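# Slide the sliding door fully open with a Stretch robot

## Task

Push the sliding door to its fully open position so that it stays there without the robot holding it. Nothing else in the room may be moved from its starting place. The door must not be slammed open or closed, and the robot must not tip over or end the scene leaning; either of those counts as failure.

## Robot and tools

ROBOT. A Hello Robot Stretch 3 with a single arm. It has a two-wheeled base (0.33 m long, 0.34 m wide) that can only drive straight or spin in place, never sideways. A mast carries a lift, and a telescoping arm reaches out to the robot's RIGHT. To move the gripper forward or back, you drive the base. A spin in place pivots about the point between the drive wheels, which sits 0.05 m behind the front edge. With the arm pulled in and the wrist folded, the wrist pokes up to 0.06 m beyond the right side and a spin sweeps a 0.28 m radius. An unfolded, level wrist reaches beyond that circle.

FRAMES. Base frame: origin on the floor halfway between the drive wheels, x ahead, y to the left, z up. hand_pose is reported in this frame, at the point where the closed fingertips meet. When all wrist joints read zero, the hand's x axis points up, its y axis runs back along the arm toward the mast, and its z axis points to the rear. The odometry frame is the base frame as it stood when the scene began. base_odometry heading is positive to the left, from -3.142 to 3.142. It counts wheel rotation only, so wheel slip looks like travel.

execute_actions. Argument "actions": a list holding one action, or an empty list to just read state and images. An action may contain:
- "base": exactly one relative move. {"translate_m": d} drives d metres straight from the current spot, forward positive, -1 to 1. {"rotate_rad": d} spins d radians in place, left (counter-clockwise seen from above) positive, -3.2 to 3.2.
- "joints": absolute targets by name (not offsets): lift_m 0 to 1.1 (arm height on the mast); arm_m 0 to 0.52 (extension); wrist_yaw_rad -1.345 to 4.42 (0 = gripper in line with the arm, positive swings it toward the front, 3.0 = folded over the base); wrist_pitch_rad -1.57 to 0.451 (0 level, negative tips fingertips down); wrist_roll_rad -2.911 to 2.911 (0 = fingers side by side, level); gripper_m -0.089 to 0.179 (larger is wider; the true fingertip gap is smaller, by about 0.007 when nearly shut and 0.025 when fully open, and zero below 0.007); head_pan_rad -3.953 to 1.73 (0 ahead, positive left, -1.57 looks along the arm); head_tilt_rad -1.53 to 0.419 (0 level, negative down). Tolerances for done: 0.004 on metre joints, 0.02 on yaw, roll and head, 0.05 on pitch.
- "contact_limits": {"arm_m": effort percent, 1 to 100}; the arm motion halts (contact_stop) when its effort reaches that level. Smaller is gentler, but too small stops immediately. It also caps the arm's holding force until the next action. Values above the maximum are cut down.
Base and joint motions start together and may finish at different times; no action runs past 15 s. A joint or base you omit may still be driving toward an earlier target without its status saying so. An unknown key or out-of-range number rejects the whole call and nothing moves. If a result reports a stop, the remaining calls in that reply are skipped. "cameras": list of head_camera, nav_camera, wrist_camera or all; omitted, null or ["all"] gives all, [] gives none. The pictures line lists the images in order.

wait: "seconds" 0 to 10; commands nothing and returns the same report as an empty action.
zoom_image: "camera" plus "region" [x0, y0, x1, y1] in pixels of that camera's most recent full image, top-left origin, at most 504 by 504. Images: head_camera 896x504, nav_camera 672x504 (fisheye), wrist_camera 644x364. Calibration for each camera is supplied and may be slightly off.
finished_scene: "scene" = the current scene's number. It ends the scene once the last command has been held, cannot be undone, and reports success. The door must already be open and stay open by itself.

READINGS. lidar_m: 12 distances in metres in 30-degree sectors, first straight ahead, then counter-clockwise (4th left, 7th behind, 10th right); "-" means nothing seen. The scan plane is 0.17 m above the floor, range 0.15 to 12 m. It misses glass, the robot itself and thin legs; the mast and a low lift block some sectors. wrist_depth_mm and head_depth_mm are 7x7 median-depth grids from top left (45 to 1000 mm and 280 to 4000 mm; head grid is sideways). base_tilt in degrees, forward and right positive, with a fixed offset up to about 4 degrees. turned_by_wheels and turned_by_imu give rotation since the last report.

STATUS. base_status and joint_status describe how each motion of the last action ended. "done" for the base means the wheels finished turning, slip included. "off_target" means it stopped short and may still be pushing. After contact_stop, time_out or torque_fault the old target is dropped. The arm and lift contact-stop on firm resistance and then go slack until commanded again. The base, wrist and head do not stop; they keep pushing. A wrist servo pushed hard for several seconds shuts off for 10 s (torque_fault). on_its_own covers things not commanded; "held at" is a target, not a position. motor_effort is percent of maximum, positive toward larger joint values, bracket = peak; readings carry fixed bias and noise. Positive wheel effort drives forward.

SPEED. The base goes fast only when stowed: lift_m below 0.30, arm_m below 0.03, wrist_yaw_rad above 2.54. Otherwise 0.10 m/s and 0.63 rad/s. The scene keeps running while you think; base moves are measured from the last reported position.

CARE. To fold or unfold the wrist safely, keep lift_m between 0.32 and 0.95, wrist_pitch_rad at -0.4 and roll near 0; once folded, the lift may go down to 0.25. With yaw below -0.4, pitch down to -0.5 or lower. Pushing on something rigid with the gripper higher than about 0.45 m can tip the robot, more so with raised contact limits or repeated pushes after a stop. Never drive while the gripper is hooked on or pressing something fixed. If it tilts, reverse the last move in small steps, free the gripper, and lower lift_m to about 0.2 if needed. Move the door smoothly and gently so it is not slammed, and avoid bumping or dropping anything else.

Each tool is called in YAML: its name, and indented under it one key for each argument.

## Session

execute_actions:
  actions: []

Scene clock: 0.00 s.
base_odometry: x=+0.000 y=+0.000 heading=+0.000 (m, m, rad; odometry frame)
turned_by_wheels: +0.000 (rad since the last result)
turned_by_imu: +0.000 (rad since the last result)
base_tilt: forward=-0.1 right=+0.3 (deg)
lidar_m: 0.79 0.85 1.32 2.55 1.46 1.27 1.68 1.51 1.22 1.21 1.04 0.84
head_depth_mm: 755 758 763 768 772 776 776 / 766 772 776 777 784 786 785 / 776 780 782 789 791 794 801 / 785 789 792 797 804 807 809 / 754 742 741 743 751 753 754 / 741 743 748 752 756 765 763 / 750 753 758 764 763 772 776
base_status: not commanded
joint_positions: lift_m=+0.328 arm_m=-0.001 wrist_yaw_rad=+3.093 wrist_pitch_rad=-0.504 wrist_roll_rad=+0.018 gripper_m=+0.037 head_pan_rad=-0.003 head_tilt_rad=+0.004
joint_status: not commanded
motor_effort: left_wheel=+0 right_wheel=+1 lift_m=+22 arm_m=+1 wrist_yaw_rad=+0 wrist_pitch_rad=+5 wrist_roll_rad=+0 gripper_m=+0 head_pan_rad=+0 head_tilt_rad=+1 (%)
hand_pose: x=-0.0108 y=+0.0689 z=+0.3215 quat_wxyz=(+0.195, +0.695, +0.158, +0.674) (m; base frame)
wrist_depth_mm: - - - - - - - / - - - - - - - / 872 880 - 837 871 850 845 / 694 711 703 692 684 685 696 / 584 591 593 579 604 583 579 / 515 530 - - - 500 487 / 451 - - - 440 436 439
pictures: head_camera (sideways: a quarter turn clockwise sets it upright), nav_camera (sideways: a quarter turn counterclockwise sets it upright), wrist_camera
camera_calibration (this result's frames):
head_camera: T_world_to_cam=[[-0.0189344, 0.0164298, -0.999686, 1.32577], [0.0491328, 0.998672, 0.0154826, -0.0207185], [0.998613, -0.0488242, -0.0197166, -0.0215036], [0, 0, 0, 1]] pos_world=[0.0475945, -0.00214109, 1.32525]
nav_camera: T_world_to_cam=[[-0.00767951, -0.0164669, 0.999835, -1.26036], [-0.0174813, -0.999709, -0.0165991, 0.0777097], [0.999818, -0.0176059, 0.00738941, -0.0511177], [0, 0, 0, 1]] pos_world=[0.0427878, 0.0560328, 1.26182]
wrist_camera: T_world_to_cam=[[0.999529, 0.0122358, -0.0281462, 0.0320499], [-0.0129051, -0.664513, -0.747165, 0.316083], [-0.0278457, 0.747176, -0.664042, 0.329924], [0, 0, 0, 1]] pos_world=[-0.0187688, -0.0368622, 0.456152]
Images, in order (width x height): head_camera 896x504, nav_camera 672x504, wrist_camera 644x364.

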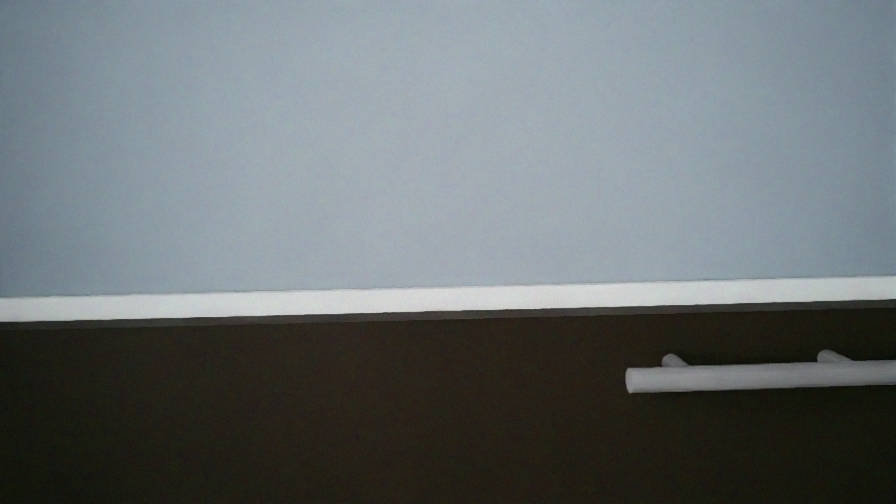

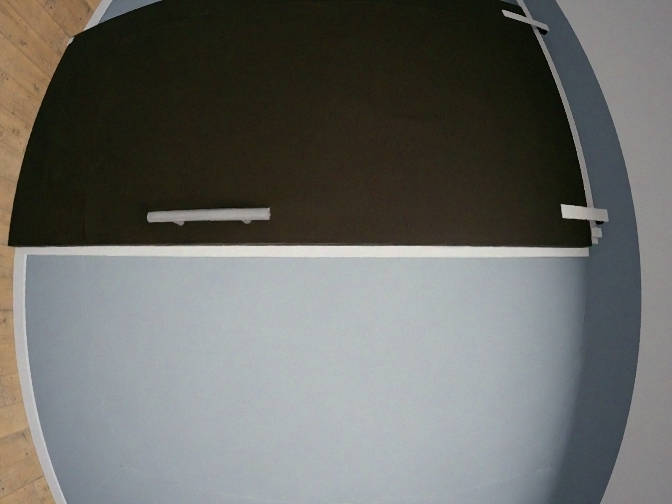

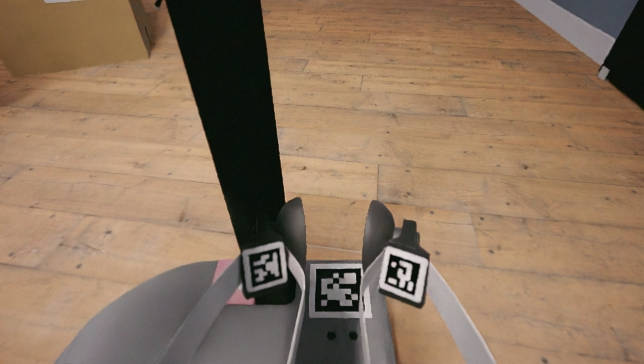

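execute_actions:
  actions:
    - {"base":{"rotate_rad":1.405},"joints":{"lift_m":0.9,"wrist_pitch_rad":-0.4,"head_pan_rad":-1.2,"head_tilt_rad":-0.5}}
  cameras: []

execute_actions:
  actions:
    - {"base":{"translate_m":0.235},"joints":{"wrist_yaw_rad":0,"wrist_pitch_rad":0,"gripper_m":0.13,"arm_m":0.22}}

Scene clock: 10.90 s.
base_odometry: x=+0.000 y=+0.000 heading=+1.405 (m, m, rad; odometry frame)
turned_by_wheels: +1.405 (rad since the last result)
turned_by_imu: +1.404 (rad since the last result)
base_tilt: forward=-0.1 right=+0.3 (deg)
lidar_m: 2.55 1.44 1.27 1.26 1.55 1.26 1.21 1.20 0.87 0.79 0.80 1.09
head_depth_mm: 667 721 784 866 950 1074 1197 / 680 742 812 896 996 1121 1241 / 650 713 786 877 997 1140 1265 / 670 733 782 866 996 1141 1265 / 692 757 834 934 1048 1211 1314 / 715 787 872 974 1100 1281 1317 / 743 817 910 1026 1174 1362 1316
base_status: done
joint_positions: lift_m=+0.900 arm_m=-0.001 wrist_yaw_rad=+3.093 wrist_pitch_rad=-0.421 wrist_roll_rad=+0.018 gripper_m=+0.037 head_pan_rad=-1.193 head_tilt_rad=-0.494
joint_status: all done
motor_effort: left_wheel=-1(6) right_wheel=+3(7) lift_m=+28(31) arm_m=+0(0) wrist_yaw_rad=+0(0) wrist_pitch_rad=+7(8) wrist_roll_rad=+0(0) gripper_m=+0(0) head_pan_rad=-3(45) head_tilt_rad=-4(42) (%)
hand_pose: x=-0.0103 y=+0.0803 z=+0.9117 quat_wxyz=(+0.166, +0.701, +0.129, +0.682) (m; base frame)
wrist_depth_mm: - - - - - - - / - - - - - - - / - - - - - - - / - - - - - - - / - - - - - - - / - - - - - - - / - - - - - - -
pictures: none
No camera images: the call's "cameras" was empty. Leave "cameras" out to get every camera's image.

Scene clock: 14.20 s.
base_odometry: x=+0.039 y=+0.232 heading=+1.405 (m, m, rad; odometry frame)
turned_by_wheels: +0.000 (rad since the last result)
turned_by_imu: +0.000 (rad since the last result)
base_tilt: forward=-0.2 right=+0.3 (deg)
lidar_m: 2.32 1.41 1.26 1.23 1.68 1.51 1.45 1.20 0.87 0.77 0.80 1.09
head_depth_mm: 609 663 713 764 890 1025 1189 / 627 681 745 820 913 1035 1174 / 650 706 772 852 956 1085 1226 / 670 729 803 894 999 1141 1274 / 691 758 834 928 1049 1205 1301 / 716 783 872 970 1106 1290 1308 / 742 815 907 1026 1170 1364 1309
base_status: done
joint_positions: lift_m=+0.900 arm_m=+0.220 wrist_yaw_rad=+0.002 wrist_pitch_rad=-0.024 wrist_roll_rad=+0.018 gripper_m=+0.130 head_pan_rad=-1.193 head_tilt_rad=-0.494
joint_status: all done
motor_effort: left_wheel=-2(3) right_wheel=+3(9) lift_m=+27(29) arm_m=+4(1) wrist_yaw_rad=-2(3) wrist_pitch_rad=+8(9) wrist_roll_rad=+0(0) gripper_m=+1(80) head_pan_rad=-3(3) head_tilt_rad=-4(4) (%)
hand_pose: x=-0.0210 y=-0.6202 z=+1.0081 quat_wxyz=(+0.701, +0.009, -0.713, -0.008) (m; base frame)
wrist_depth_mm: 292 291 285 279 336 337 330 / 302 302 296 289 351 346 340 / 321 316 311 300 363 366 355 / 329 325 323 315 383 376 369 / 348 340 334 327 390 391 387 / 367 362 348 342 415 - 403 / 378 379 369 361 427 428 418
pictures: head_camera (sideways: a quarter turn clockwise sets it upright), nav_camera (sideways: a quarter turn counterclockwise sets it upright), wrist_camera
camera_calibration (this result's frames):
head_camera: T_world_to_cam=[[-0.166939, 0.46511, -0.86937, 1.1564], [0.946058, 0.323888, -0.00838642, 0.00488741], [0.277677, -0.823875, -0.494091, 0.600307], [0, 0, 0, 1]] pos_world=[0.0217324, -0.0448568, 1.30198]
nav_camera: T_world_to_cam=[[0.15823, -0.443483, 0.882205, -1.10761], [-0.93687, -0.349593, -0.00770522, 0.0717311], [0.31183, -0.825292, -0.470802, 0.575478], [0, 0, 0, 1]] pos_world=[0.0630092, 0.00880643, 1.24863]
wrist_camera: T_world_to_cam=[[-0.997584, -0.0693881, 0.00335439, -0.0543255], [-0.0202199, 0.243826, -0.969608, 1.15845], [0.0664614, -0.967334, -0.24464, -0.183706], [0, 0, 0, 1]] pos_world=[-0.0185611, -0.463935, 1.07848]
Images, in order (width x height): head_camera 896x504, nav_camera 672x504, wrist_camera 644x364.

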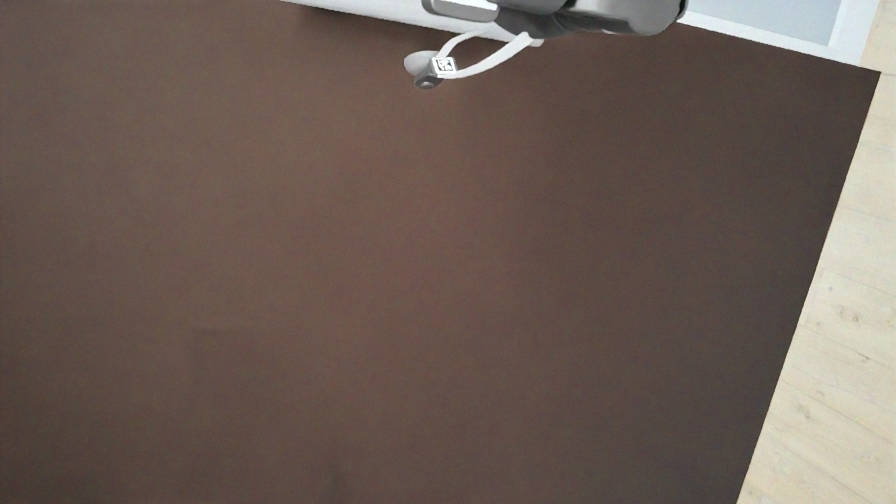

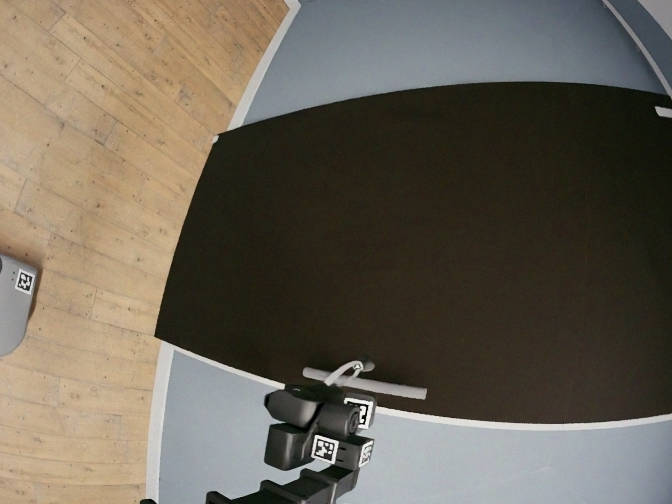

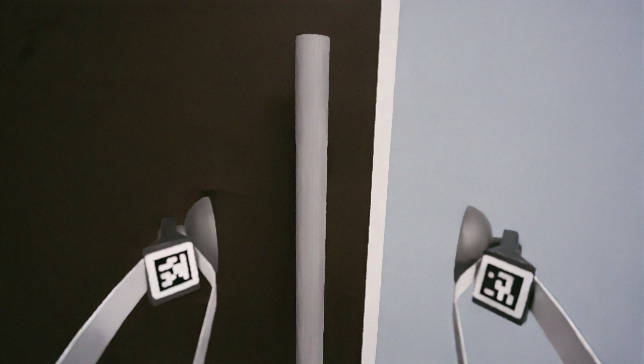

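execute_actions:
  actions:
    - {"base":{"translate_m":0.015},"joints":{"gripper_m":0.065,"arm_m":0.35}}
  cameras: ["wrist_camera"]

execute_actions:
  actions:
    - {"base":{"translate_m":0.3},"joints":{"head_pan_rad":-0.9,"head_tilt_rad":0.35}}

Scene clock: 19.70 s.
base_odometry: x=+0.041 y=+0.247 heading=+1.405 (m, m, rad; odometry frame)
turned_by_wheels: +0.000 (rad since the last result)
turned_by_imu: -0.001 (rad since the last result)
base_tilt: forward=-0.1 right=+0.3 (deg)
lidar_m: 2.30 1.45 1.25 1.23 1.68 1.52 1.46 1.19 0.87 0.77 0.80 1.09
head_depth_mm: 610 659 716 791 874 996 1184 / 628 679 746 824 915 1032 1180 / 649 706 775 853 957 1088 1235 / 669 728 803 890 1000 1140 1274 / 692 756 834 932 1047 1206 1305 / 716 790 869 967 1107 1285 1309 / 740 821 907 1026 1171 1369 1309
base_status: done
joint_positions: lift_m=+0.900 arm_m=+0.350 wrist_yaw_rad=+0.001 wrist_pitch_rad=-0.024 wrist_roll_rad=+0.018 gripper_m=+0.065 head_pan_rad=-1.193 head_tilt_rad=-0.494
joint_status: all done
motor_effort: left_wheel=-1(3) right_wheel=+3(9) lift_m=+28(29) arm_m=+4(4) wrist_yaw_rad=+0(1) wrist_pitch_rad=+8(8) wrist_roll_rad=+0(0) gripper_m=+0(80) head_pan_rad=-3(3) head_tilt_rad=-4(4) (%)
hand_pose: x=-0.0212 y=-0.7502 z=+1.0081 quat_wxyz=(+0.701, +0.009, -0.713, -0.009) (m; base frame)
wrist_depth_mm: 167 166 165 100 161 217 214 / 174 172 171 103 167 224 223 / 181 180 177 108 175 234 231 / 189 188 184 113 183 244 239 / 200 197 191 118 191 252 250 / 207 204 204 123 196 264 262 / 218 215 211 130 266 275 272
pictures: wrist_camera
camera_calibration (this result's frames):
wrist_camera: T_world_to_cam=[[-0.997655, -0.0683631, 0.00336559, -0.0628523], [-0.0199694, 0.243686, -0.969649, 1.19013], [0.0654681, -0.967442, -0.24448, -0.309703], [0, 0, 0, 1]] pos_world=[-0.0186631, -0.593934, 1.0785]
Images, in order (width x height): wrist_camera 644x364.

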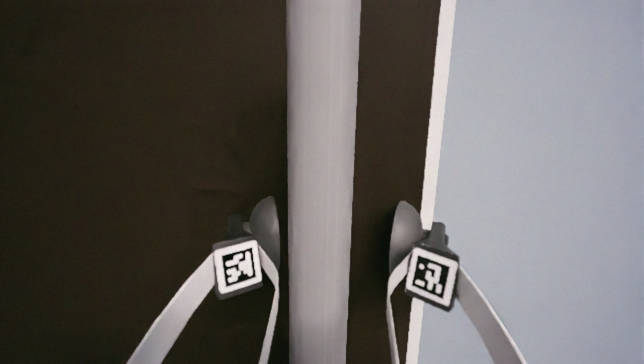

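Scene clock: 23.90 s.
base_odometry: x=+0.091 y=+0.542 heading=+1.404 (m, m, rad; odometry frame)
turned_by_wheels: -0.001 (rad since the last result)
turned_by_imu: -0.252 (rad since the last result)
base_tilt: forward=-0.2 right=+0.3 (deg)
lidar_m: 1.63 2.04 1.12 1.15 1.71 1.89 1.73 1.61 0.93 0.74 0.74 0.86
head_depth_mm: 839 785 744 706 671 642 613 / 901 819 777 732 699 665 635 / 1003 858 811 767 728 691 659 / 1055 906 851 800 760 723 683 / 1113 949 893 838 789 749 709 / 1180 1004 942 883 830 782 743 / 1239 1071 989 926 871 819 774
base_status: done
joint_positions: lift_m=+0.900 arm_m=+0.350 wrist_yaw_rad=-0.085 wrist_pitch_rad=-0.024 wrist_roll_rad=+0.018 gripper_m=+0.065 head_pan_rad=-0.907 head_tilt_rad=+0.333
joint_status: all done
on_its_own: wrist_yaw_rad is held at -0.069, not at your +0.000, by its stall guard, which is not easing now; right_wheel is at rest, and its effort (+35) is outside its rest range (-18 to +18); wrist_yaw_rad is at rest, and its effort (+15) is outside its rest range (-12 to +12)
motor_effort: left_wheel=-13(22) right_wheel=+35(48) lift_m=+28(28) arm_m=+3(4) wrist_yaw_rad=+15(54) wrist_pitch_rad=+8(8) wrist_roll_rad=+0(0) gripper_m=-13(13) head_pan_rad=+3(25) head_tilt_rad=+11(59) (%)
hand_pose: x=-0.0431 y=-0.7494 z=+1.0080 quat_wxyz=(+0.700, -0.021, -0.713, -0.039) (m; base frame)
wrist_depth_mm: 137 145 156 168 115 276 308 / 141 149 161 176 119 289 323 / 146 154 166 179 124 304 339 / 151 160 173 188 130 321 358 / 156 167 177 197 133 338 386 / 162 171 193 207 139 369 410 / 168 176 195 216 150 371 434
pictures: head_camera (sideways: a quarter turn clockwise sets it upright), nav_camera (sideways: a quarter turn counterclockwise sets it upright), wrist_camera
camera_calibration (this result's frames):
head_camera: T_world_to_cam=[[0.20109, -0.230421, -0.952087, 1.26288], [0.810397, 0.585136, 0.0295514, -0.0436879], [0.55029, -0.77751, 0.304398, -0.440791], [0, 0, 0, 1]] pos_world=[0.024015, -0.0261625, 1.33784]
nav_camera: T_world_to_cam=[[-0.216733, 0.250219, 0.943619, -1.18632], [-0.792456, -0.609589, -0.020369, 0.087353], [0.570123, -0.752192, 0.330405, -0.4691], [0, 0, 0, 1]] pos_world=[0.0795533, -0.00276356, 1.27621]
wrist_camera: T_world_to_cam=[[-0.999845, 0.0172531, 0.00339465, -0.0205791], [0.000935416, 0.24497, -0.96953, 1.19112], [-0.0175589, -0.969377, -0.244949, -0.312083], [0, 0, 0, 1]] pos_world=[-0.02717, -0.59396, 1.07845]
Images, in order (width x height): head_camera 896x504, nav_camera 672x504, wrist_camera 644x364.

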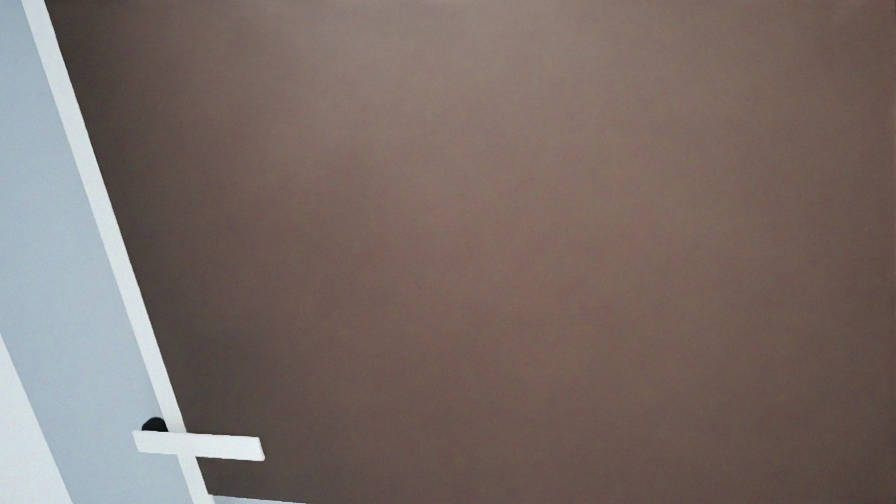

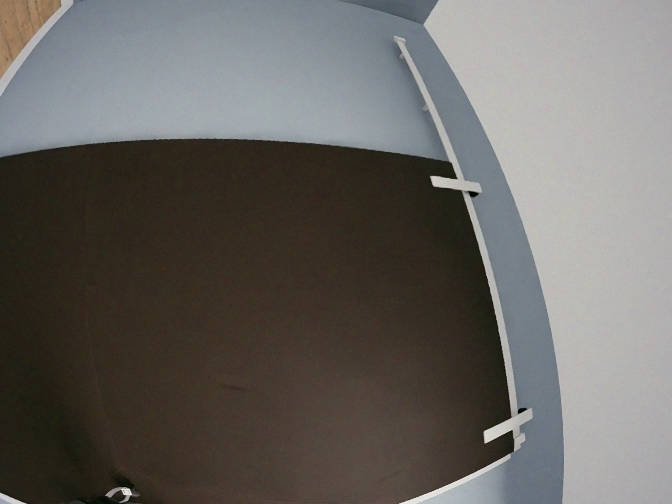

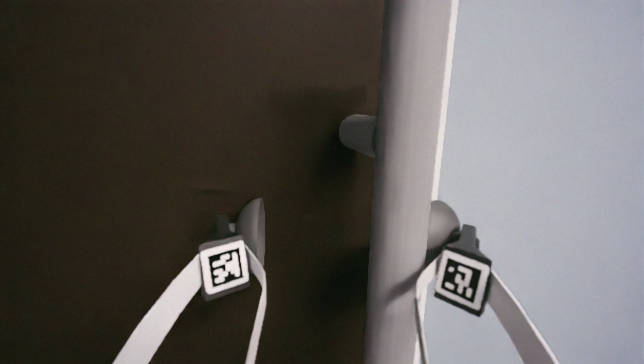

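execute_actions:
  actions:
    - {"base":{"translate_m":-0.03},"joints":{"gripper_m":0.13,"arm_m":0.0,"wrist_yaw_rad":0}}
  cameras: []

execute_actions:
  actions:
    - {"base":{"rotate_rad":1.15}}
  cameras: []

execute_actions:
  actions:
    - {"base":{"translate_m":-0.29}}
  cameras: []

execute_actions:
  actions:
    - {"base":{"rotate_rad":-0.9},"joints":{"head_pan_rad":-1.57,"head_tilt_rad":-0.5}}

Scene clock: 32.80 s.
base_odometry: x=+0.086 y=+0.513 heading=+1.404 (m, m, rad; odometry frame)
turned_by_wheels: +0.000 (rad since the last result)
turned_by_imu: -0.021 (rad since the last result)
base_tilt: forward=-0.2 right=+0.3 (deg)
lidar_m: 1.60 2.06 1.13 1.15 1.71 1.86 1.70 1.68 0.95 0.75 0.75 0.86
head_depth_mm: 845 790 749 711 678 646 618 / 910 826 781 738 702 671 639 / 1008 867 814 769 731 694 661 / 1063 906 852 803 758 722 689 / 1117 954 888 840 793 753 713 / 1183 1005 938 882 825 782 740 / 1231 1065 989 922 862 816 771
base_status: done
joint_positions: lift_m=+0.900 arm_m=+0.000 wrist_yaw_rad=+0.000 wrist_pitch_rad=-0.020 wrist_roll_rad=+0.018 gripper_m=+0.130 head_pan_rad=-0.904 head_tilt_rad=+0.334
joint_status: all done
motor_effort: left_wheel=+0(30) right_wheel=+1(38) lift_m=+27(28) arm_m=-2(10) wrist_yaw_rad=+1(34) wrist_pitch_rad=+7(8) wrist_roll_rad=+0(1) gripper_m=+0(83) head_pan_rad=+3(4) head_tilt_rad=+10(10) (%)
hand_pose: x=-0.0215 y=-0.4010 z=+1.0091 quat_wxyz=(+0.701, +0.007, -0.713, -0.008) (m; base frame)
wrist_depth_mm: 420 438 463 497 592 648 678 / 434 454 479 507 625 675 722 / 445 471 508 520 645 711 753 / 464 488 510 537 678 721 810 / 475 507 547 580 692 773 834 / 498 515 567 606 737 - 890 / 514 544 587 628 790 863 948
pictures: none
No camera images: the call's "cameras" was empty. Leave "cameras" out to get every camera's image.

Scene clock: 35.57 s.
base_odometry: x=+0.086 y=+0.513 heading=+2.554 (m, m, rad; odometry frame)
turned_by_wheels: +1.150 (rad since the last result)
turned_by_imu: +1.150 (rad since the last result)
base_tilt: forward=-0.1 right=+0.3 (deg)
lidar_m: 1.12 1.23 1.25 1.86 1.70 1.42 0.90 0.75 0.75 0.92 1.95 2.06
head_depth_mm: 1315 1682 2096 2118 2015 1933 1813 / 1310 1675 2237 2149 2035 1922 1808 / 1309 1679 2227 2144 2027 1918 1803 / 1306 1672 2228 2126 2021 1885 1809 / 1299 1648 2199 2131 1992 1893 1807 / 1289 1650 2186 2097 2000 1878 1792 / 1287 1625 2156 2109 1956 1876 1770
base_status: done
joint_positions: lift_m=+0.900 arm_m=+0.000 wrist_yaw_rad=+0.000 wrist_pitch_rad=-0.020 wrist_roll_rad=+0.018 gripper_m=+0.130 head_pan_rad=-0.904 head_tilt_rad=+0.334
joint_status: not commanded
motor_effort: left_wheel=-1(5) right_wheel=+3(9) lift_m=+27(28) arm_m=-3(3) wrist_yaw_rad=+0(0) wrist_pitch_rad=+7(7) wrist_roll_rad=+0(0) gripper_m=+0(0) head_pan_rad=+3(3) head_tilt_rad=+10(10) (%)
hand_pose: x=-0.0215 y=-0.4010 z=+1.0091 quat_wxyz=(+0.701, +0.007, -0.713, -0.008) (m; base frame)
wrist_depth_mm: - - - - 669 521 425 / - - - - 685 527 432 / - - - - 703 542 437 / - - - - 712 559 445 / - - - - 730 531 455 / - - - - 746 - 460 / - - - - 780 588 461
pictures: none
No camera images: the call's "cameras" was empty. Leave "cameras" out to get every camera's image.

Scene clock: 39.63 s.
base_odometry: x=+0.327 y=+0.352 heading=+2.554 (m, m, rad; odometry frame)
turned_by_wheels: +0.000 (rad since the last result)
turned_by_imu: -0.002 (rad since the last result)
base_tilt: forward=-0.2 right=+0.3 (deg)
lidar_m: 1.42 1.47 1.94 1.68 1.51 1.03 0.66 0.53 0.53 0.64 1.42 2.27
head_depth_mm: 1316 1545 1524 1574 1585 1600 1613 / 1304 1694 2090 2212 2178 2081 1959 / 1308 1674 2295 2335 2206 2085 1993 / 1301 1662 2300 2352 2217 2071 1981 / 1291 1660 2259 2309 2188 2060 1965 / 1291 1651 2251 2304 2139 2055 1945 / 1292 1622 2229 2310 2170 2051 1945
base_status: done
joint_positions: lift_m=+0.900 arm_m=+0.000 wrist_yaw_rad=+0.000 wrist_pitch_rad=-0.020 wrist_roll_rad=+0.018 gripper_m=+0.130 head_pan_rad=-0.904 head_tilt_rad=+0.334
joint_status: not commanded
motor_effort: left_wheel=-1(6) right_wheel=+3(5) lift_m=+27(27) arm_m=-2(3) wrist_yaw_rad=+0(0) wrist_pitch_rad=+7(7) wrist_roll_rad=+0(0) gripper_m=+0(0) head_pan_rad=+3(3) head_tilt_rad=+10(10) (%)
hand_pose: x=-0.0215 y=-0.4010 z=+1.0091 quat_wxyz=(+0.701, +0.007, -0.713, -0.008) (m; base frame)
wrist_depth_mm: - - - 545 403 314 258 / - - - 567 407 321 264 / - - - 588 425 327 267 / - - - 609 431 334 275 / - - - 625 445 318 276 / - - - 645 457 - 277 / - - - 683 470 360 279
pictures: none
No camera images: the call's "cameras" was empty. Leave "cameras" out to get every camera's image.

Scene clock: 42.00 s.
base_odometry: x=+0.327 y=+0.352 heading=+1.654 (m, m, rad; odometry frame)
turned_by_wheels: -0.900 (rad since the last result)
turned_by_imu: -0.901 (rad since the last result)
base_tilt: forward=-0.1 right=+0.3 (deg)
lidar_m: 2.09 2.20 1.41 1.47 1.90 1.58 1.51 0.86 0.62 0.53 0.55 0.73
head_depth_mm: 483 527 580 643 725 825 - / 464 512 570 634 708 810 - / 419 457 503 558 636 - - / 417 454 499 546 611 - 843 / 415 453 497 548 608 701 814 / 413 450 493 548 613 698 809 / 411 447 490 543 608 689 801
base_status: done
joint_positions: lift_m=+0.900 arm_m=+0.000 wrist_yaw_rad=+0.000 wrist_pitch_rad=-0.020 wrist_roll_rad=+0.018 gripper_m=+0.130 head_pan_rad=-1.563 head_tilt_rad=-0.494
joint_status: all done
motor_effort: left_wheel=+2(7) right_wheel=-3(7) lift_m=+27(27) arm_m=-3(3) wrist_yaw_rad=+0(0) wrist_pitch_rad=+7(7) wrist_roll_rad=+1(0) gripper_m=+0(0) head_pan_rad=-3(40) head_tilt_rad=-4(51) (%)
hand_pose: x=-0.0215 y=-0.4010 z=+1.0091 quat_wxyz=(+0.701, +0.007, -0.713, -0.008) (m; base frame)
wrist_depth_mm: 264 263 262 257 260 318 314 / 273 272 270 264 315 329 324 / 285 284 281 278 326 341 338 / 297 296 292 287 337 352 352 / 311 309 303 302 357 368 366 / 326 319 319 314 374 - 377 / 341 333 332 329 397 407 398
pictures: head_camera (sideways: a quarter turn clockwise sets it upright), nav_camera (sideways: a quarter turn counterclockwise sets it upright), wrist_camera
camera_calibration (this result's frames):
head_camera: T_world_to_cam=[[0.0125363, 0.493776, -0.869498, 1.15547], [0.99916, -0.0401132, -0.00837395, 0.00454726], [-0.0390132, -0.868663, -0.493865, 0.601945], [0, 0, 0, 1]] pos_world=[0.004455, -0.0474742, 1.302]
nav_camera: T_world_to_cam=[[-0.0128362, -0.47046, 0.882328, -1.10673], [-0.999888, 0.0128204, -0.00771058, 0.0721225], [-0.00768429, -0.882328, -0.470572, 0.577128], [0, 0, 0, 1]] pos_world=[0.062343, -0.012381, 1.24864]
wrist_camera: T_world_to_cam=[[-0.997712, -0.0675052, 0.00364426, -0.0391373], [-0.0198059, 0.240335, -0.970488, 1.10546], [0.0646371, -0.96834, -0.241122, 0.0246181], [0, 0, 0, 1]] pos_world=[-0.0187444, -0.244483, 1.07891]
Images, in order (width x height): head_camera 896x504, nav_camera 672x504, wrist_camera 644x364.

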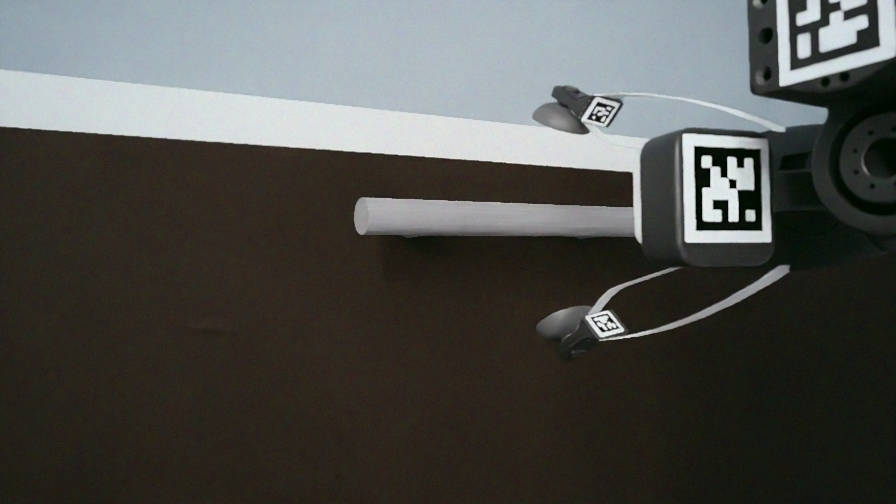

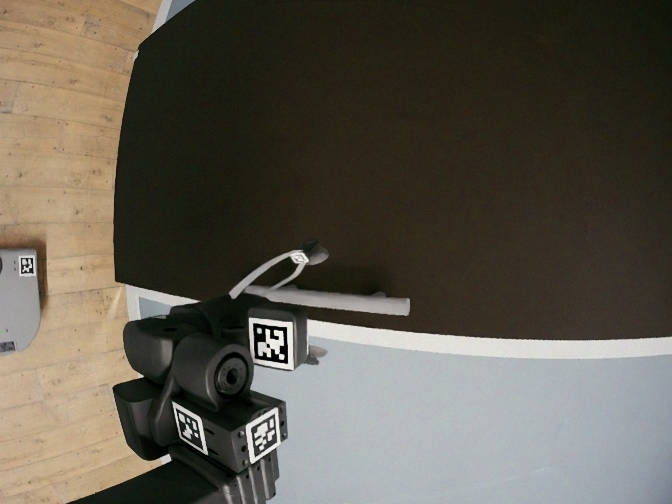

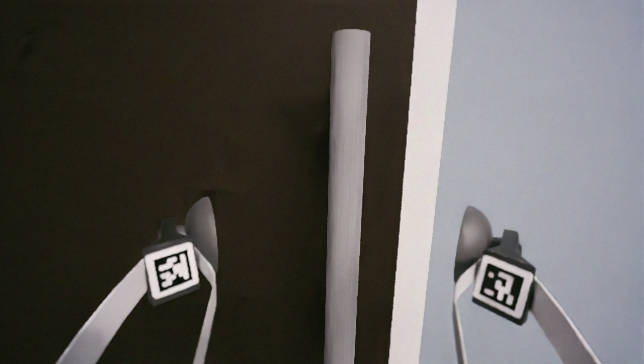

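execute_actions:
  actions:
    - {"base":{"rotate_rad":0.025},"joints":{"gripper_m":0.11,"arm_m":0.105}}
  cameras: []

execute_actions:
  actions:
    - {"base":{"translate_m":0.13},"joints":{"head_pan_rad":-0.8,"head_tilt_rad":0.4}}

Scene clock: 47.00 s.
base_odometry: x=+0.327 y=+0.352 heading=+1.679 (m, m, rad; odometry frame)
turned_by_wheels: +0.025 (rad since the last result)
turned_by_imu: +0.024 (rad since the last result)
base_tilt: forward=-0.1 right=+0.3 (deg)
lidar_m: 2.25 2.21 1.41 1.47 1.90 1.56 1.51 0.84 0.61 0.53 0.55 0.75
head_depth_mm: 477 521 573 637 686 - 1009 / 449 497 556 628 - - 1007 / 418 456 493 530 - - 895 / 417 454 498 554 - 724 846 / 416 454 499 543 622 704 822 / 415 450 495 549 616 702 815 / 413 451 494 548 613 701 814
base_status: done
joint_positions: lift_m=+0.900 arm_m=+0.105 wrist_yaw_rad=+0.000 wrist_pitch_rad=-0.020 wrist_roll_rad=+0.018 gripper_m=+0.110 head_pan_rad=-1.563 head_tilt_rad=-0.494
joint_status: all done
motor_effort: left_wheel=-1(3) right_wheel=+2(3) lift_m=+28(27) arm_m=+4(6) wrist_yaw_rad=+0(0) wrist_pitch_rad=+7(7) wrist_roll_rad=+0(0) gripper_m=-2(72) head_pan_rad=-3(3) head_tilt_rad=-5(5) (%)
hand_pose: x=-0.0215 y=-0.5053 z=+1.0091 quat_wxyz=(+0.701, +0.007, -0.713, -0.008) (m; base frame)
wrist_depth_mm: 169 167 164 162 99 205 213 / 175 173 171 169 103 212 223 / 183 180 177 175 107 224 231 / 190 188 185 183 112 234 241 / 197 196 192 189 116 250 249 / 208 206 202 196 122 262 259 / 219 214 211 205 199 274 269
pictures: none
No camera images: the call's "cameras" was empty. Leave "cameras" out to get every camera's image.

Scene clock: 49.37 s.
base_odometry: x=+0.314 y=+0.481 heading=+1.679 (m, m, rad; odometry frame)
turned_by_wheels: +0.000 (rad since the last result)
turned_by_imu: -0.100 (rad since the last result)
base_tilt: forward=-0.2 right=+0.3 (deg)
lidar_m: 1.66 2.16 1.36 1.48 1.97 1.75 1.63 0.93 0.62 0.52 0.53 0.68
head_depth_mm: 619 584 552 523 497 475 454 / 673 631 595 563 532 506 481 / 740 686 644 606 574 542 513 / 856 756 703 657 618 584 551 / 1030 835 774 720 670 629 591 / 1158 943 857 787 735 688 639 / 1229 1128 962 883 809 753 700
base_status: done
joint_positions: lift_m=+0.900 arm_m=+0.105 wrist_yaw_rad=-0.042 wrist_pitch_rad=-0.024 wrist_roll_rad=+0.018 gripper_m=+0.110 head_pan_rad=-0.807 head_tilt_rad=+0.383
joint_status: all done
on_its_own: wrist_yaw_rad is held at -0.054, not at your +0.000, by its stall guard, which is not easing now
motor_effort: left_wheel=+1(12) right_wheel=+2(40) lift_m=+27(28) arm_m=+3(4) wrist_yaw_rad=-11(62) wrist_pitch_rad=+8(8) wrist_roll_rad=+0(1) gripper_m=-8(13) head_pan_rad=+5(40) head_tilt_rad=+10(61) (%)
hand_pose: x=-0.0323 y=-0.5051 z=+1.0082 quat_wxyz=(+0.701, -0.007, -0.713, -0.024) (m; base frame)
wrist_depth_mm: 153 156 159 164 164 222 244 / 158 161 165 170 118 230 251 / 164 167 172 175 119 241 262 / 170 174 180 184 122 252 275 / 178 181 187 192 125 264 288 / 185 187 195 201 132 - 302 / 191 198 203 210 138 290 320
pictures: head_camera (sideways: a quarter turn clockwise sets it upright), nav_camera (sideways: a quarter turn counterclockwise sets it upright), wrist_camera
camera_calibration (this result's frames):
head_camera: T_world_to_cam=[[0.255415, -0.24296, -0.935806, 1.24141], [0.74692, 0.664171, 0.0314246, -0.0457414], [0.6139, -0.706999, 0.351111, -0.502016], [0, 0, 0, 1]] pos_world=[0.0252776, -0.0229305, 1.33942]
nav_camera: T_world_to_cam=[[-0.272643, 0.260773, 0.926101, -1.16324], [-0.726969, -0.686357, -0.0207533, 0.0874552], [0.630224, -0.678905, 0.376705, -0.529766], [0, 0, 0, 1]] pos_world=[0.0803003, 0.00370519, 1.27865]
wrist_camera: T_world_to_cam=[[-0.999678, -0.0251269, 0.00345567, -0.0354481], [-0.00948693, 0.244077, -0.96971, 1.13089], [0.0235223, -0.96943, -0.244236, -0.0743694], [0, 0, 0, 1]] pos_world=[-0.0229587, -0.34901, 1.07859]
Images, in order (width x height): head_camera 896x504, nav_camera 672x504, wrist_camera 644x364.

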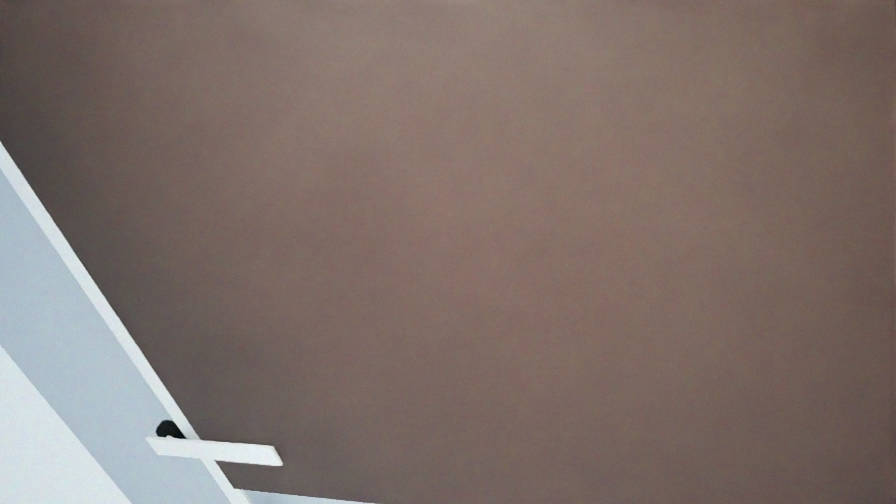

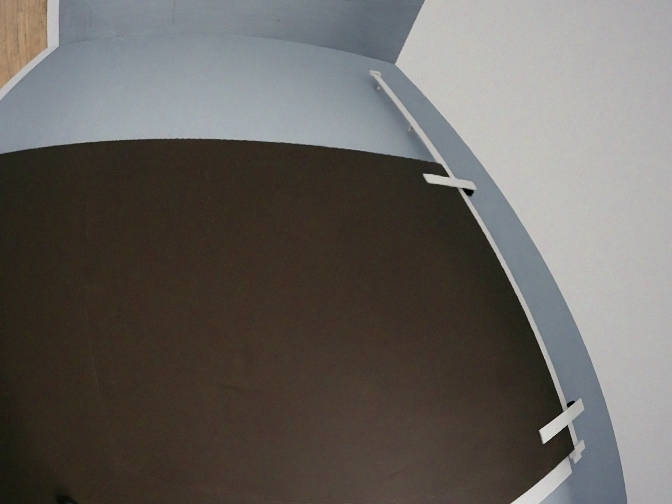

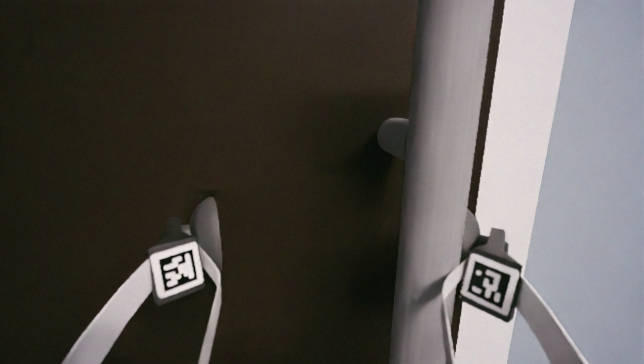

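execute_actions:
  actions:
    - {"base":{"rotate_rad":0.12},"joints":{"wrist_yaw_rad":0}}
  cameras: ["wrist_camera"]

execute_actions:
  actions:
    - {"base":{"translate_m":0.12}}
  cameras: ["wrist_camera","nav_camera"]

Scene clock: 54.07 s.
base_odometry: x=+0.314 y=+0.481 heading=+1.798 (m, m, rad; odometry frame)
turned_by_wheels: +0.120 (rad since the last result)
turned_by_imu: +0.030 (rad since the last result)
base_tilt: forward=-0.1 right=+0.3 (deg)
lidar_m: 1.81 2.13 1.36 1.47 1.96 1.71 1.61 0.90 0.61 0.52 0.54 0.70
head_depth_mm: 629 592 561 530 508 483 462 / 682 642 605 574 543 516 492 / 751 702 657 620 586 554 527 / 930 774 719 675 632 600 566 / 1071 863 799 742 694 651 614 / 1177 993 892 821 763 714 668 / 1224 1273 1011 926 853 789 734
base_status: done
joint_positions: lift_m=+0.900 arm_m=+0.105 wrist_yaw_rad=-0.032 wrist_pitch_rad=-0.025 wrist_roll_rad=+0.018 gripper_m=+0.110 head_pan_rad=-0.807 head_tilt_rad=+0.383
joint_status: wrist_yaw_rad off_target (ended at -0.032, target +0.000)
on_its_own: wrist_yaw_rad is at rest, and its effort (+31) is outside its rest range (-12 to +12)
motor_effort: left_wheel=-7(13) right_wheel=+16(21) lift_m=+27(28) arm_m=+4(5) wrist_yaw_rad=+31(36) wrist_pitch_rad=+9(8) wrist_roll_rad=+0(0) gripper_m=-7(10) head_pan_rad=+3(4) head_tilt_rad=+12(10) (%)
hand_pose: x=-0.0297 y=-0.5049 z=+1.0079 quat_wxyz=(+0.701, -0.003, -0.713, -0.021) (m; base frame)
wrist_depth_mm: 156 158 161 162 163 167 232 / 162 164 166 169 169 177 242 / 169 171 172 175 123 232 251 / 175 177 179 182 123 245 264 / 182 184 187 191 125 253 274 / 191 191 197 201 130 - 290 / 199 202 203 209 138 283 303
pictures: wrist_camera
camera_calibration (this result's frames):
wrist_camera: T_world_to_cam=[[-0.999374, -0.0352314, 0.00336632, -0.0378654], [-0.0119102, 0.245219, -0.969394, 1.13075], [0.0333277, -0.968827, -0.245485, -0.072541], [0, 0, 0, 1]] pos_world=[-0.0219566, -0.348896, 1.07846]
Images, in order (width x height): wrist_camera 644x364.

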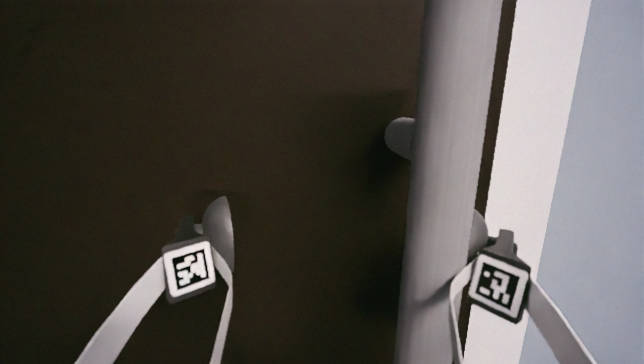

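Scene clock: 56.47 s.
base_odometry: x=+0.287 y=+0.598 heading=+1.798 (m, m, rad; odometry frame)
turned_by_wheels: +0.000 (rad since the last result)
turned_by_imu: -0.179 (rad since the last result)
base_tilt: forward=-0.2 right=+0.2 (deg)
lidar_m: 1.18 2.07 1.39 1.33 1.95 1.96 1.70 1.13 0.65 0.51 0.51 0.59
head_depth_mm: 589 552 519 490 465 441 419 / 628 586 551 518 489 462 439 / 673 627 584 548 514 487 460 / 725 669 622 580 545 513 484 / 792 721 665 618 577 543 511 / 972 783 715 661 615 576 537 / 1073 849 773 709 658 615 573
base_status: done
joint_positions: lift_m=+0.900 arm_m=+0.105 wrist_yaw_rad=-0.015 wrist_pitch_rad=-0.026 wrist_roll_rad=+0.018 gripper_m=+0.110 head_pan_rad=-0.807 head_tilt_rad=+0.383
joint_status: not commanded
on_its_own: wrist_yaw_rad is held at -0.048, not at your +0.000, by its stall guard, which is still easing
motor_effort: left_wheel=+3(3) right_wheel=+10(26) lift_m=+27(27) arm_m=+5(5) wrist_yaw_rad=-31(31) wrist_pitch_rad=+9(9) wrist_roll_rad=+1(0) gripper_m=-12(13) head_pan_rad=+4(4) head_tilt_rad=+11(11) (%)
hand_pose: x=-0.0252 y=-0.5050 z=+1.0078 quat_wxyz=(+0.701, +0.004, -0.713, -0.015) (m; base frame)
wrist_depth_mm: 143 149 158 166 171 244 276 / 148 155 163 173 126 256 290 / 154 160 168 180 128 264 303 / 158 166 176 188 130 279 316 / 165 171 186 195 134 316 337 / 170 175 193 204 143 - 355 / 176 186 200 214 147 343 384
pictures: nav_camera (sideways: a quarter turn counterclockwise sets it upright), wrist_camera
camera_calibration (this result's frames):
nav_camera: T_world_to_cam=[[-0.272727, 0.260783, 0.926074, -1.1632], [-0.726869, -0.686463, -0.0207538, 0.0874553], [0.630303, -0.678794, 0.376772, -0.529854], [0, 0, 0, 1]] pos_world=[0.0803009, 0.00371468, 1.27866]
wrist_camera: T_world_to_cam=[[-0.998594, -0.0528962, 0.00334043, -0.0422291], [-0.0162493, 0.245552, -0.969247, 1.13059], [0.0504492, -0.967939, -0.246066, -0.0713563], [0, 0, 0, 1]] pos_world=[-0.0201985, -0.348921, 1.0784]
Images, in order (width x height): nav_camera 672x504, wrist_camera 644x364.

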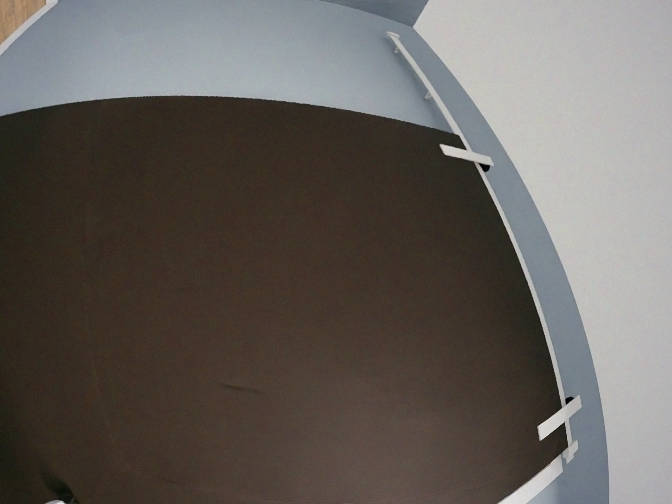

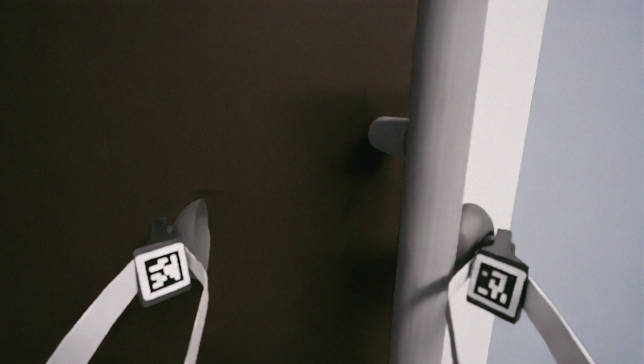

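execute_actions:
  actions:
    - {"base":{"translate_m":-0.03},"joints":{"arm_m":0.0,"wrist_yaw_rad":0}}
  cameras: []

execute_actions:
  actions:
    - {"base":{"rotate_rad":0.2},"joints":{"gripper_m":0.0,"lift_m":0.33}}
  cameras: []

execute_actions:
  actions:
    - {"base":{"translate_m":-0.66}}
  cameras: []

execute_actions:
  actions:
    - {"base":{"rotate_rad":0.9},"joints":{"head_pan_rad":-1.57,"head_tilt_rad":-0.9,"arm_m":0.15}}

Scene clock: 67.77 s.
base_odometry: x=+0.293 y=+0.569 heading=+1.798 (m, m, rad; odometry frame)
turned_by_wheels: +0.000 (rad since the last result)
turned_by_imu: -0.014 (rad since the last result)
base_tilt: forward=-0.1 right=+0.3 (deg)
lidar_m: 1.17 2.09 1.38 1.33 1.94 1.94 1.67 1.18 0.68 0.52 0.52 0.60
head_depth_mm: 598 558 525 497 469 446 424 / 635 592 556 523 494 467 443 / 685 629 589 551 520 489 463 / 729 672 623 583 548 516 487 / 804 724 667 622 580 544 514 / 972 778 716 662 617 576 541 / 1073 846 772 714 656 608 573
base_status: done
joint_positions: lift_m=+0.900 arm_m=+0.000 wrist_yaw_rad=+0.001 wrist_pitch_rad=-0.022 wrist_roll_rad=+0.018 gripper_m=+0.110 head_pan_rad=-0.806 head_tilt_rad=+0.384
joint_status: all done
motor_effort: left_wheel=+1(10) right_wheel=+0(10) lift_m=+27(28) arm_m=-3(7) wrist_yaw_rad=+0(30) wrist_pitch_rad=+8(9) wrist_roll_rad=+1(0) gripper_m=-1(11) head_pan_rad=+3(3) head_tilt_rad=+11(11) (%)
hand_pose: x=-0.0213 y=-0.4010 z=+1.0088 quat_wxyz=(+0.701, +0.008, -0.713, -0.008) (m; base frame)
wrist_depth_mm: 233 242 252 266 345 381 404 / 238 248 263 268 359 393 423 / 245 256 272 281 369 415 450 / 253 267 284 293 390 434 460 / 264 276 302 313 405 456 487 / 275 284 309 324 417 494 520 / 286 301 322 336 455 500 553
pictures: none
No camera images: the call's "cameras" was empty. Leave "cameras" out to get every camera's image.

Scene clock: 73.77 s.
base_odometry: x=+0.293 y=+0.569 heading=+1.998 (m, m, rad; odometry frame)
turned_by_wheels: +0.200 (rad since the last result)
turned_by_imu: +0.199 (rad since the last result)
base_tilt: forward=-0.1 right=+0.3 (deg)
lidar_m: 1.84 2.09 1.33 1.48 1.98 1.77 1.67 0.89 0.55 0.52 0.53 0.69
head_depth_mm: 621 586 556 526 502 478 457 / 675 636 601 568 537 512 487 / 746 697 655 616 581 552 523 / 924 771 716 674 632 595 563 / 1068 861 797 739 690 647 612 / 1168 991 891 822 765 712 664 / 1239 1275 1138 939 850 786 734
base_status: done
joint_positions: lift_m=+0.330 arm_m=+0.000 wrist_yaw_rad=+0.001 wrist_pitch_rad=-0.022 wrist_roll_rad=+0.018 gripper_m=+0.000 head_pan_rad=-0.806 head_tilt_rad=+0.384
joint_status: all done
motor_effort: left_wheel=-1(4) right_wheel=+4(7) lift_m=+16(23) arm_m=-2(2) wrist_yaw_rad=+0(0) wrist_pitch_rad=+7(7) wrist_roll_rad=+1(1) gripper_m=-3(77) head_pan_rad=+3(3) head_tilt_rad=+11(10) (%)
hand_pose: x=-0.0213 y=-0.4010 z=+0.4395 quat_wxyz=(+0.701, +0.008, -0.713, -0.008) (m; base frame)
wrist_depth_mm: 253 251 253 253 253 254 310 / 258 261 262 262 263 265 322 / 267 270 270 272 275 276 342 / 282 282 283 281 281 289 355 / 292 293 292 - 294 346 371 / 305 308 305 312 309 368 386 / 320 319 319 323 324 385 402
pictures: none
No camera images: the call's "cameras" was empty. Leave "cameras" out to get every camera's image.

Scene clock: 81.60 s.
base_odometry: x=+0.567 y=-0.032 heading=+1.998 (m, m, rad; odometry frame)
turned_by_wheels: +0.000 (rad since the last result)
turned_by_imu: -0.004 (rad since the last result)
base_tilt: forward=-0.2 right=+0.3 (deg)
lidar_m: 1.95 1.73 1.53 1.90 1.54 1.07 1.01 0.95 0.66 0.63 0.64 0.75
head_depth_mm: 760 713 676 643 612 584 557 / 825 775 731 691 652 620 589 / 904 839 783 740 697 3181 2922 / 1016 888 805 749 697 654 615 / 1140 930 862 799 747 705 662 / 1218 1175 967 892 825 768 718 / 1233 1361 1097 1005 921 850 794
base_status: done
joint_positions: lift_m=+0.330 arm_m=+0.000 wrist_yaw_rad=+0.001 wrist_pitch_rad=-0.022 wrist_roll_rad=+0.018 gripper_m=+0.000 head_pan_rad=-0.806 head_tilt_rad=+0.384
joint_status: not commanded
motor_effort: left_wheel=-1(8) right_wheel=+3(3) lift_m=+16(16) arm_m=-2(3) wrist_yaw_rad=+0(0) wrist_pitch_rad=+7(7) wrist_roll_rad=+0(0) gripper_m=-3(4) head_pan_rad=+3(3) head_tilt_rad=+10(11) (%)
hand_pose: x=-0.0213 y=-0.4010 z=+0.4395 quat_wxyz=(+0.701, +0.008, -0.713, -0.008) (m; base frame)
wrist_depth_mm: 350 353 350 353 350 355 360 / 358 365 366 364 365 369 370 / 377 380 379 381 387 389 387 / 394 391 394 394 405 397 400 / 410 406 409 - 411 420 420 / 426 432 431 433 433 432 432 / 440 446 452 449 456 460 451
pictures: none
No camera images: the call's "cameras" was empty. Leave "cameras" out to get every camera's image.

Scene clock: 83.97 s.
base_odometry: x=+0.567 y=-0.032 heading=+2.898 (m, m, rad; odometry frame)
turned_by_wheels: +0.900 (rad since the last result)
turned_by_imu: +0.900 (rad since the last result)
base_tilt: forward=-0.1 right=+0.3 (deg)
lidar_m: 1.73 1.53 1.60 1.14 1.01 1.01 0.71 0.63 0.63 0.72 1.24 2.60
head_depth_mm: 611 692 792 916 1087 1227 1116 / 2554 794 881 1035 1261 1252 1129 / 660 758 931 1175 1361 - 1162 / 716 848 1013 1260 1400 1211 1138 / 813 968 1182 1508 1406 1248 1125 / 919 1119 1427 1598 1412 1259 1116 / 1064 1331 1745 1602 1407 1240 1121
base_status: done
joint_positions: lift_m=+0.330 arm_m=+0.150 wrist_yaw_rad=+0.000 wrist_pitch_rad=-0.022 wrist_roll_rad=+0.018 gripper_m=+0.000 head_pan_rad=-1.563 head_tilt_rad=-0.889
joint_status: all done
motor_effort: left_wheel=-2(6) right_wheel=+3(8) lift_m=+16(16) arm_m=+4(4) wrist_yaw_rad=+0(0) wrist_pitch_rad=+7(7) wrist_roll_rad=+0(0) gripper_m=-2(3) head_pan_rad=-4(44) head_tilt_rad=-6(60) (%)
hand_pose: x=-0.0214 y=-0.5503 z=+0.4395 quat_wxyz=(+0.701, +0.008, -0.713, -0.008) (m; base frame)
wrist_depth_mm: - - 620 411 309 311 248 / - - 655 426 316 - 255 / - - 690 437 330 305 260 / - - 707 453 343 310 264 / - - 784 - 356 318 270 / 896 908 828 494 406 326 274 / 708 714 681 523 397 331 281
pictures: head_camera (sideways: a quarter turn clockwise sets it upright), nav_camera (sideways: a quarter turn counterclockwise sets it upright), wrist_camera
camera_calibration (this result's frames):
head_camera: T_world_to_cam=[[0.0102737, 0.790543, -0.612321, 0.820281], [0.999105, -0.0332501, -0.0261646, 0.0277], [-0.0410439, -0.611504, -0.790176, 0.987388], [0, 0, 0, 1]] pos_world=[0.00442374, -0.0437546, 1.28321]
nav_camera: T_world_to_cam=[[-0.0105203, -0.773965, 0.633141, -0.781936], [-0.999898, 0.0142559, 0.000812441, 0.0610247], [-0.0096548, -0.633067, -0.774036, 0.971893], [0, 0, 0, 1]] pos_world=[0.0621757, 0.0092125, 1.24731]
wrist_camera: T_world_to_cam=[[-0.997695, -0.0677671, 0.00358902, -0.0471923], [-0.0198858, 0.241382, -0.970226, 0.589034], [0.0648831, -0.968061, -0.242173, -0.256654], [0, 0, 0, 1]] pos_world=[-0.0187176, -0.393837, 0.509511]
Images, in order (width x height): head_camera 896x504, nav_camera 672x504, wrist_camera 644x364.

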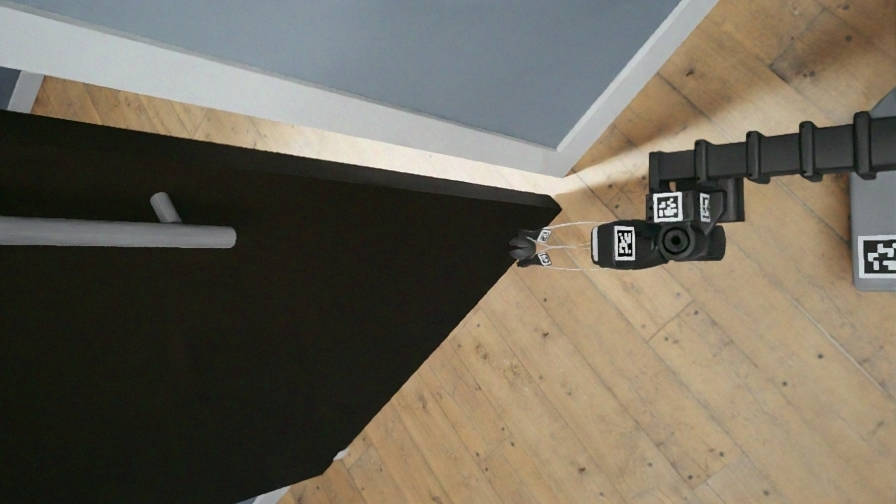

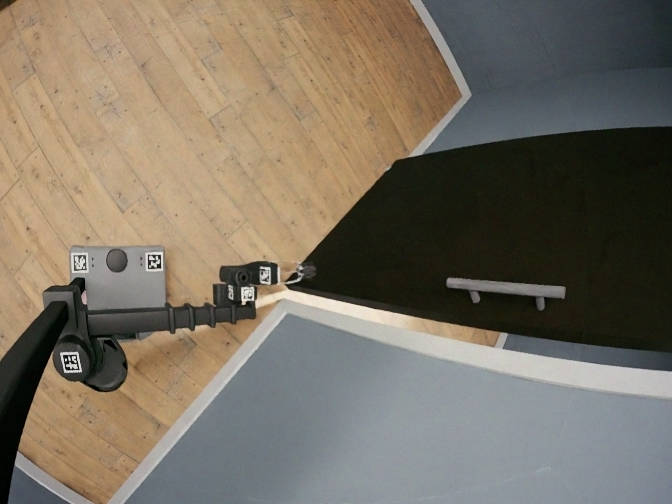

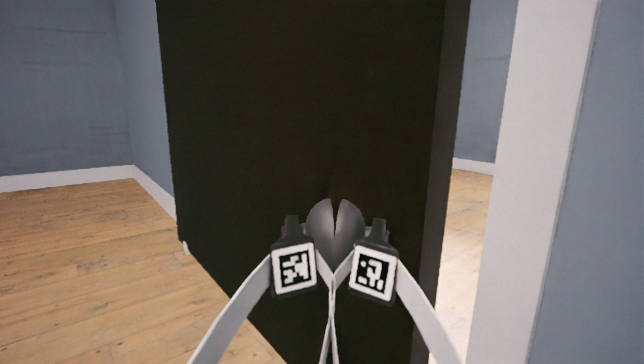

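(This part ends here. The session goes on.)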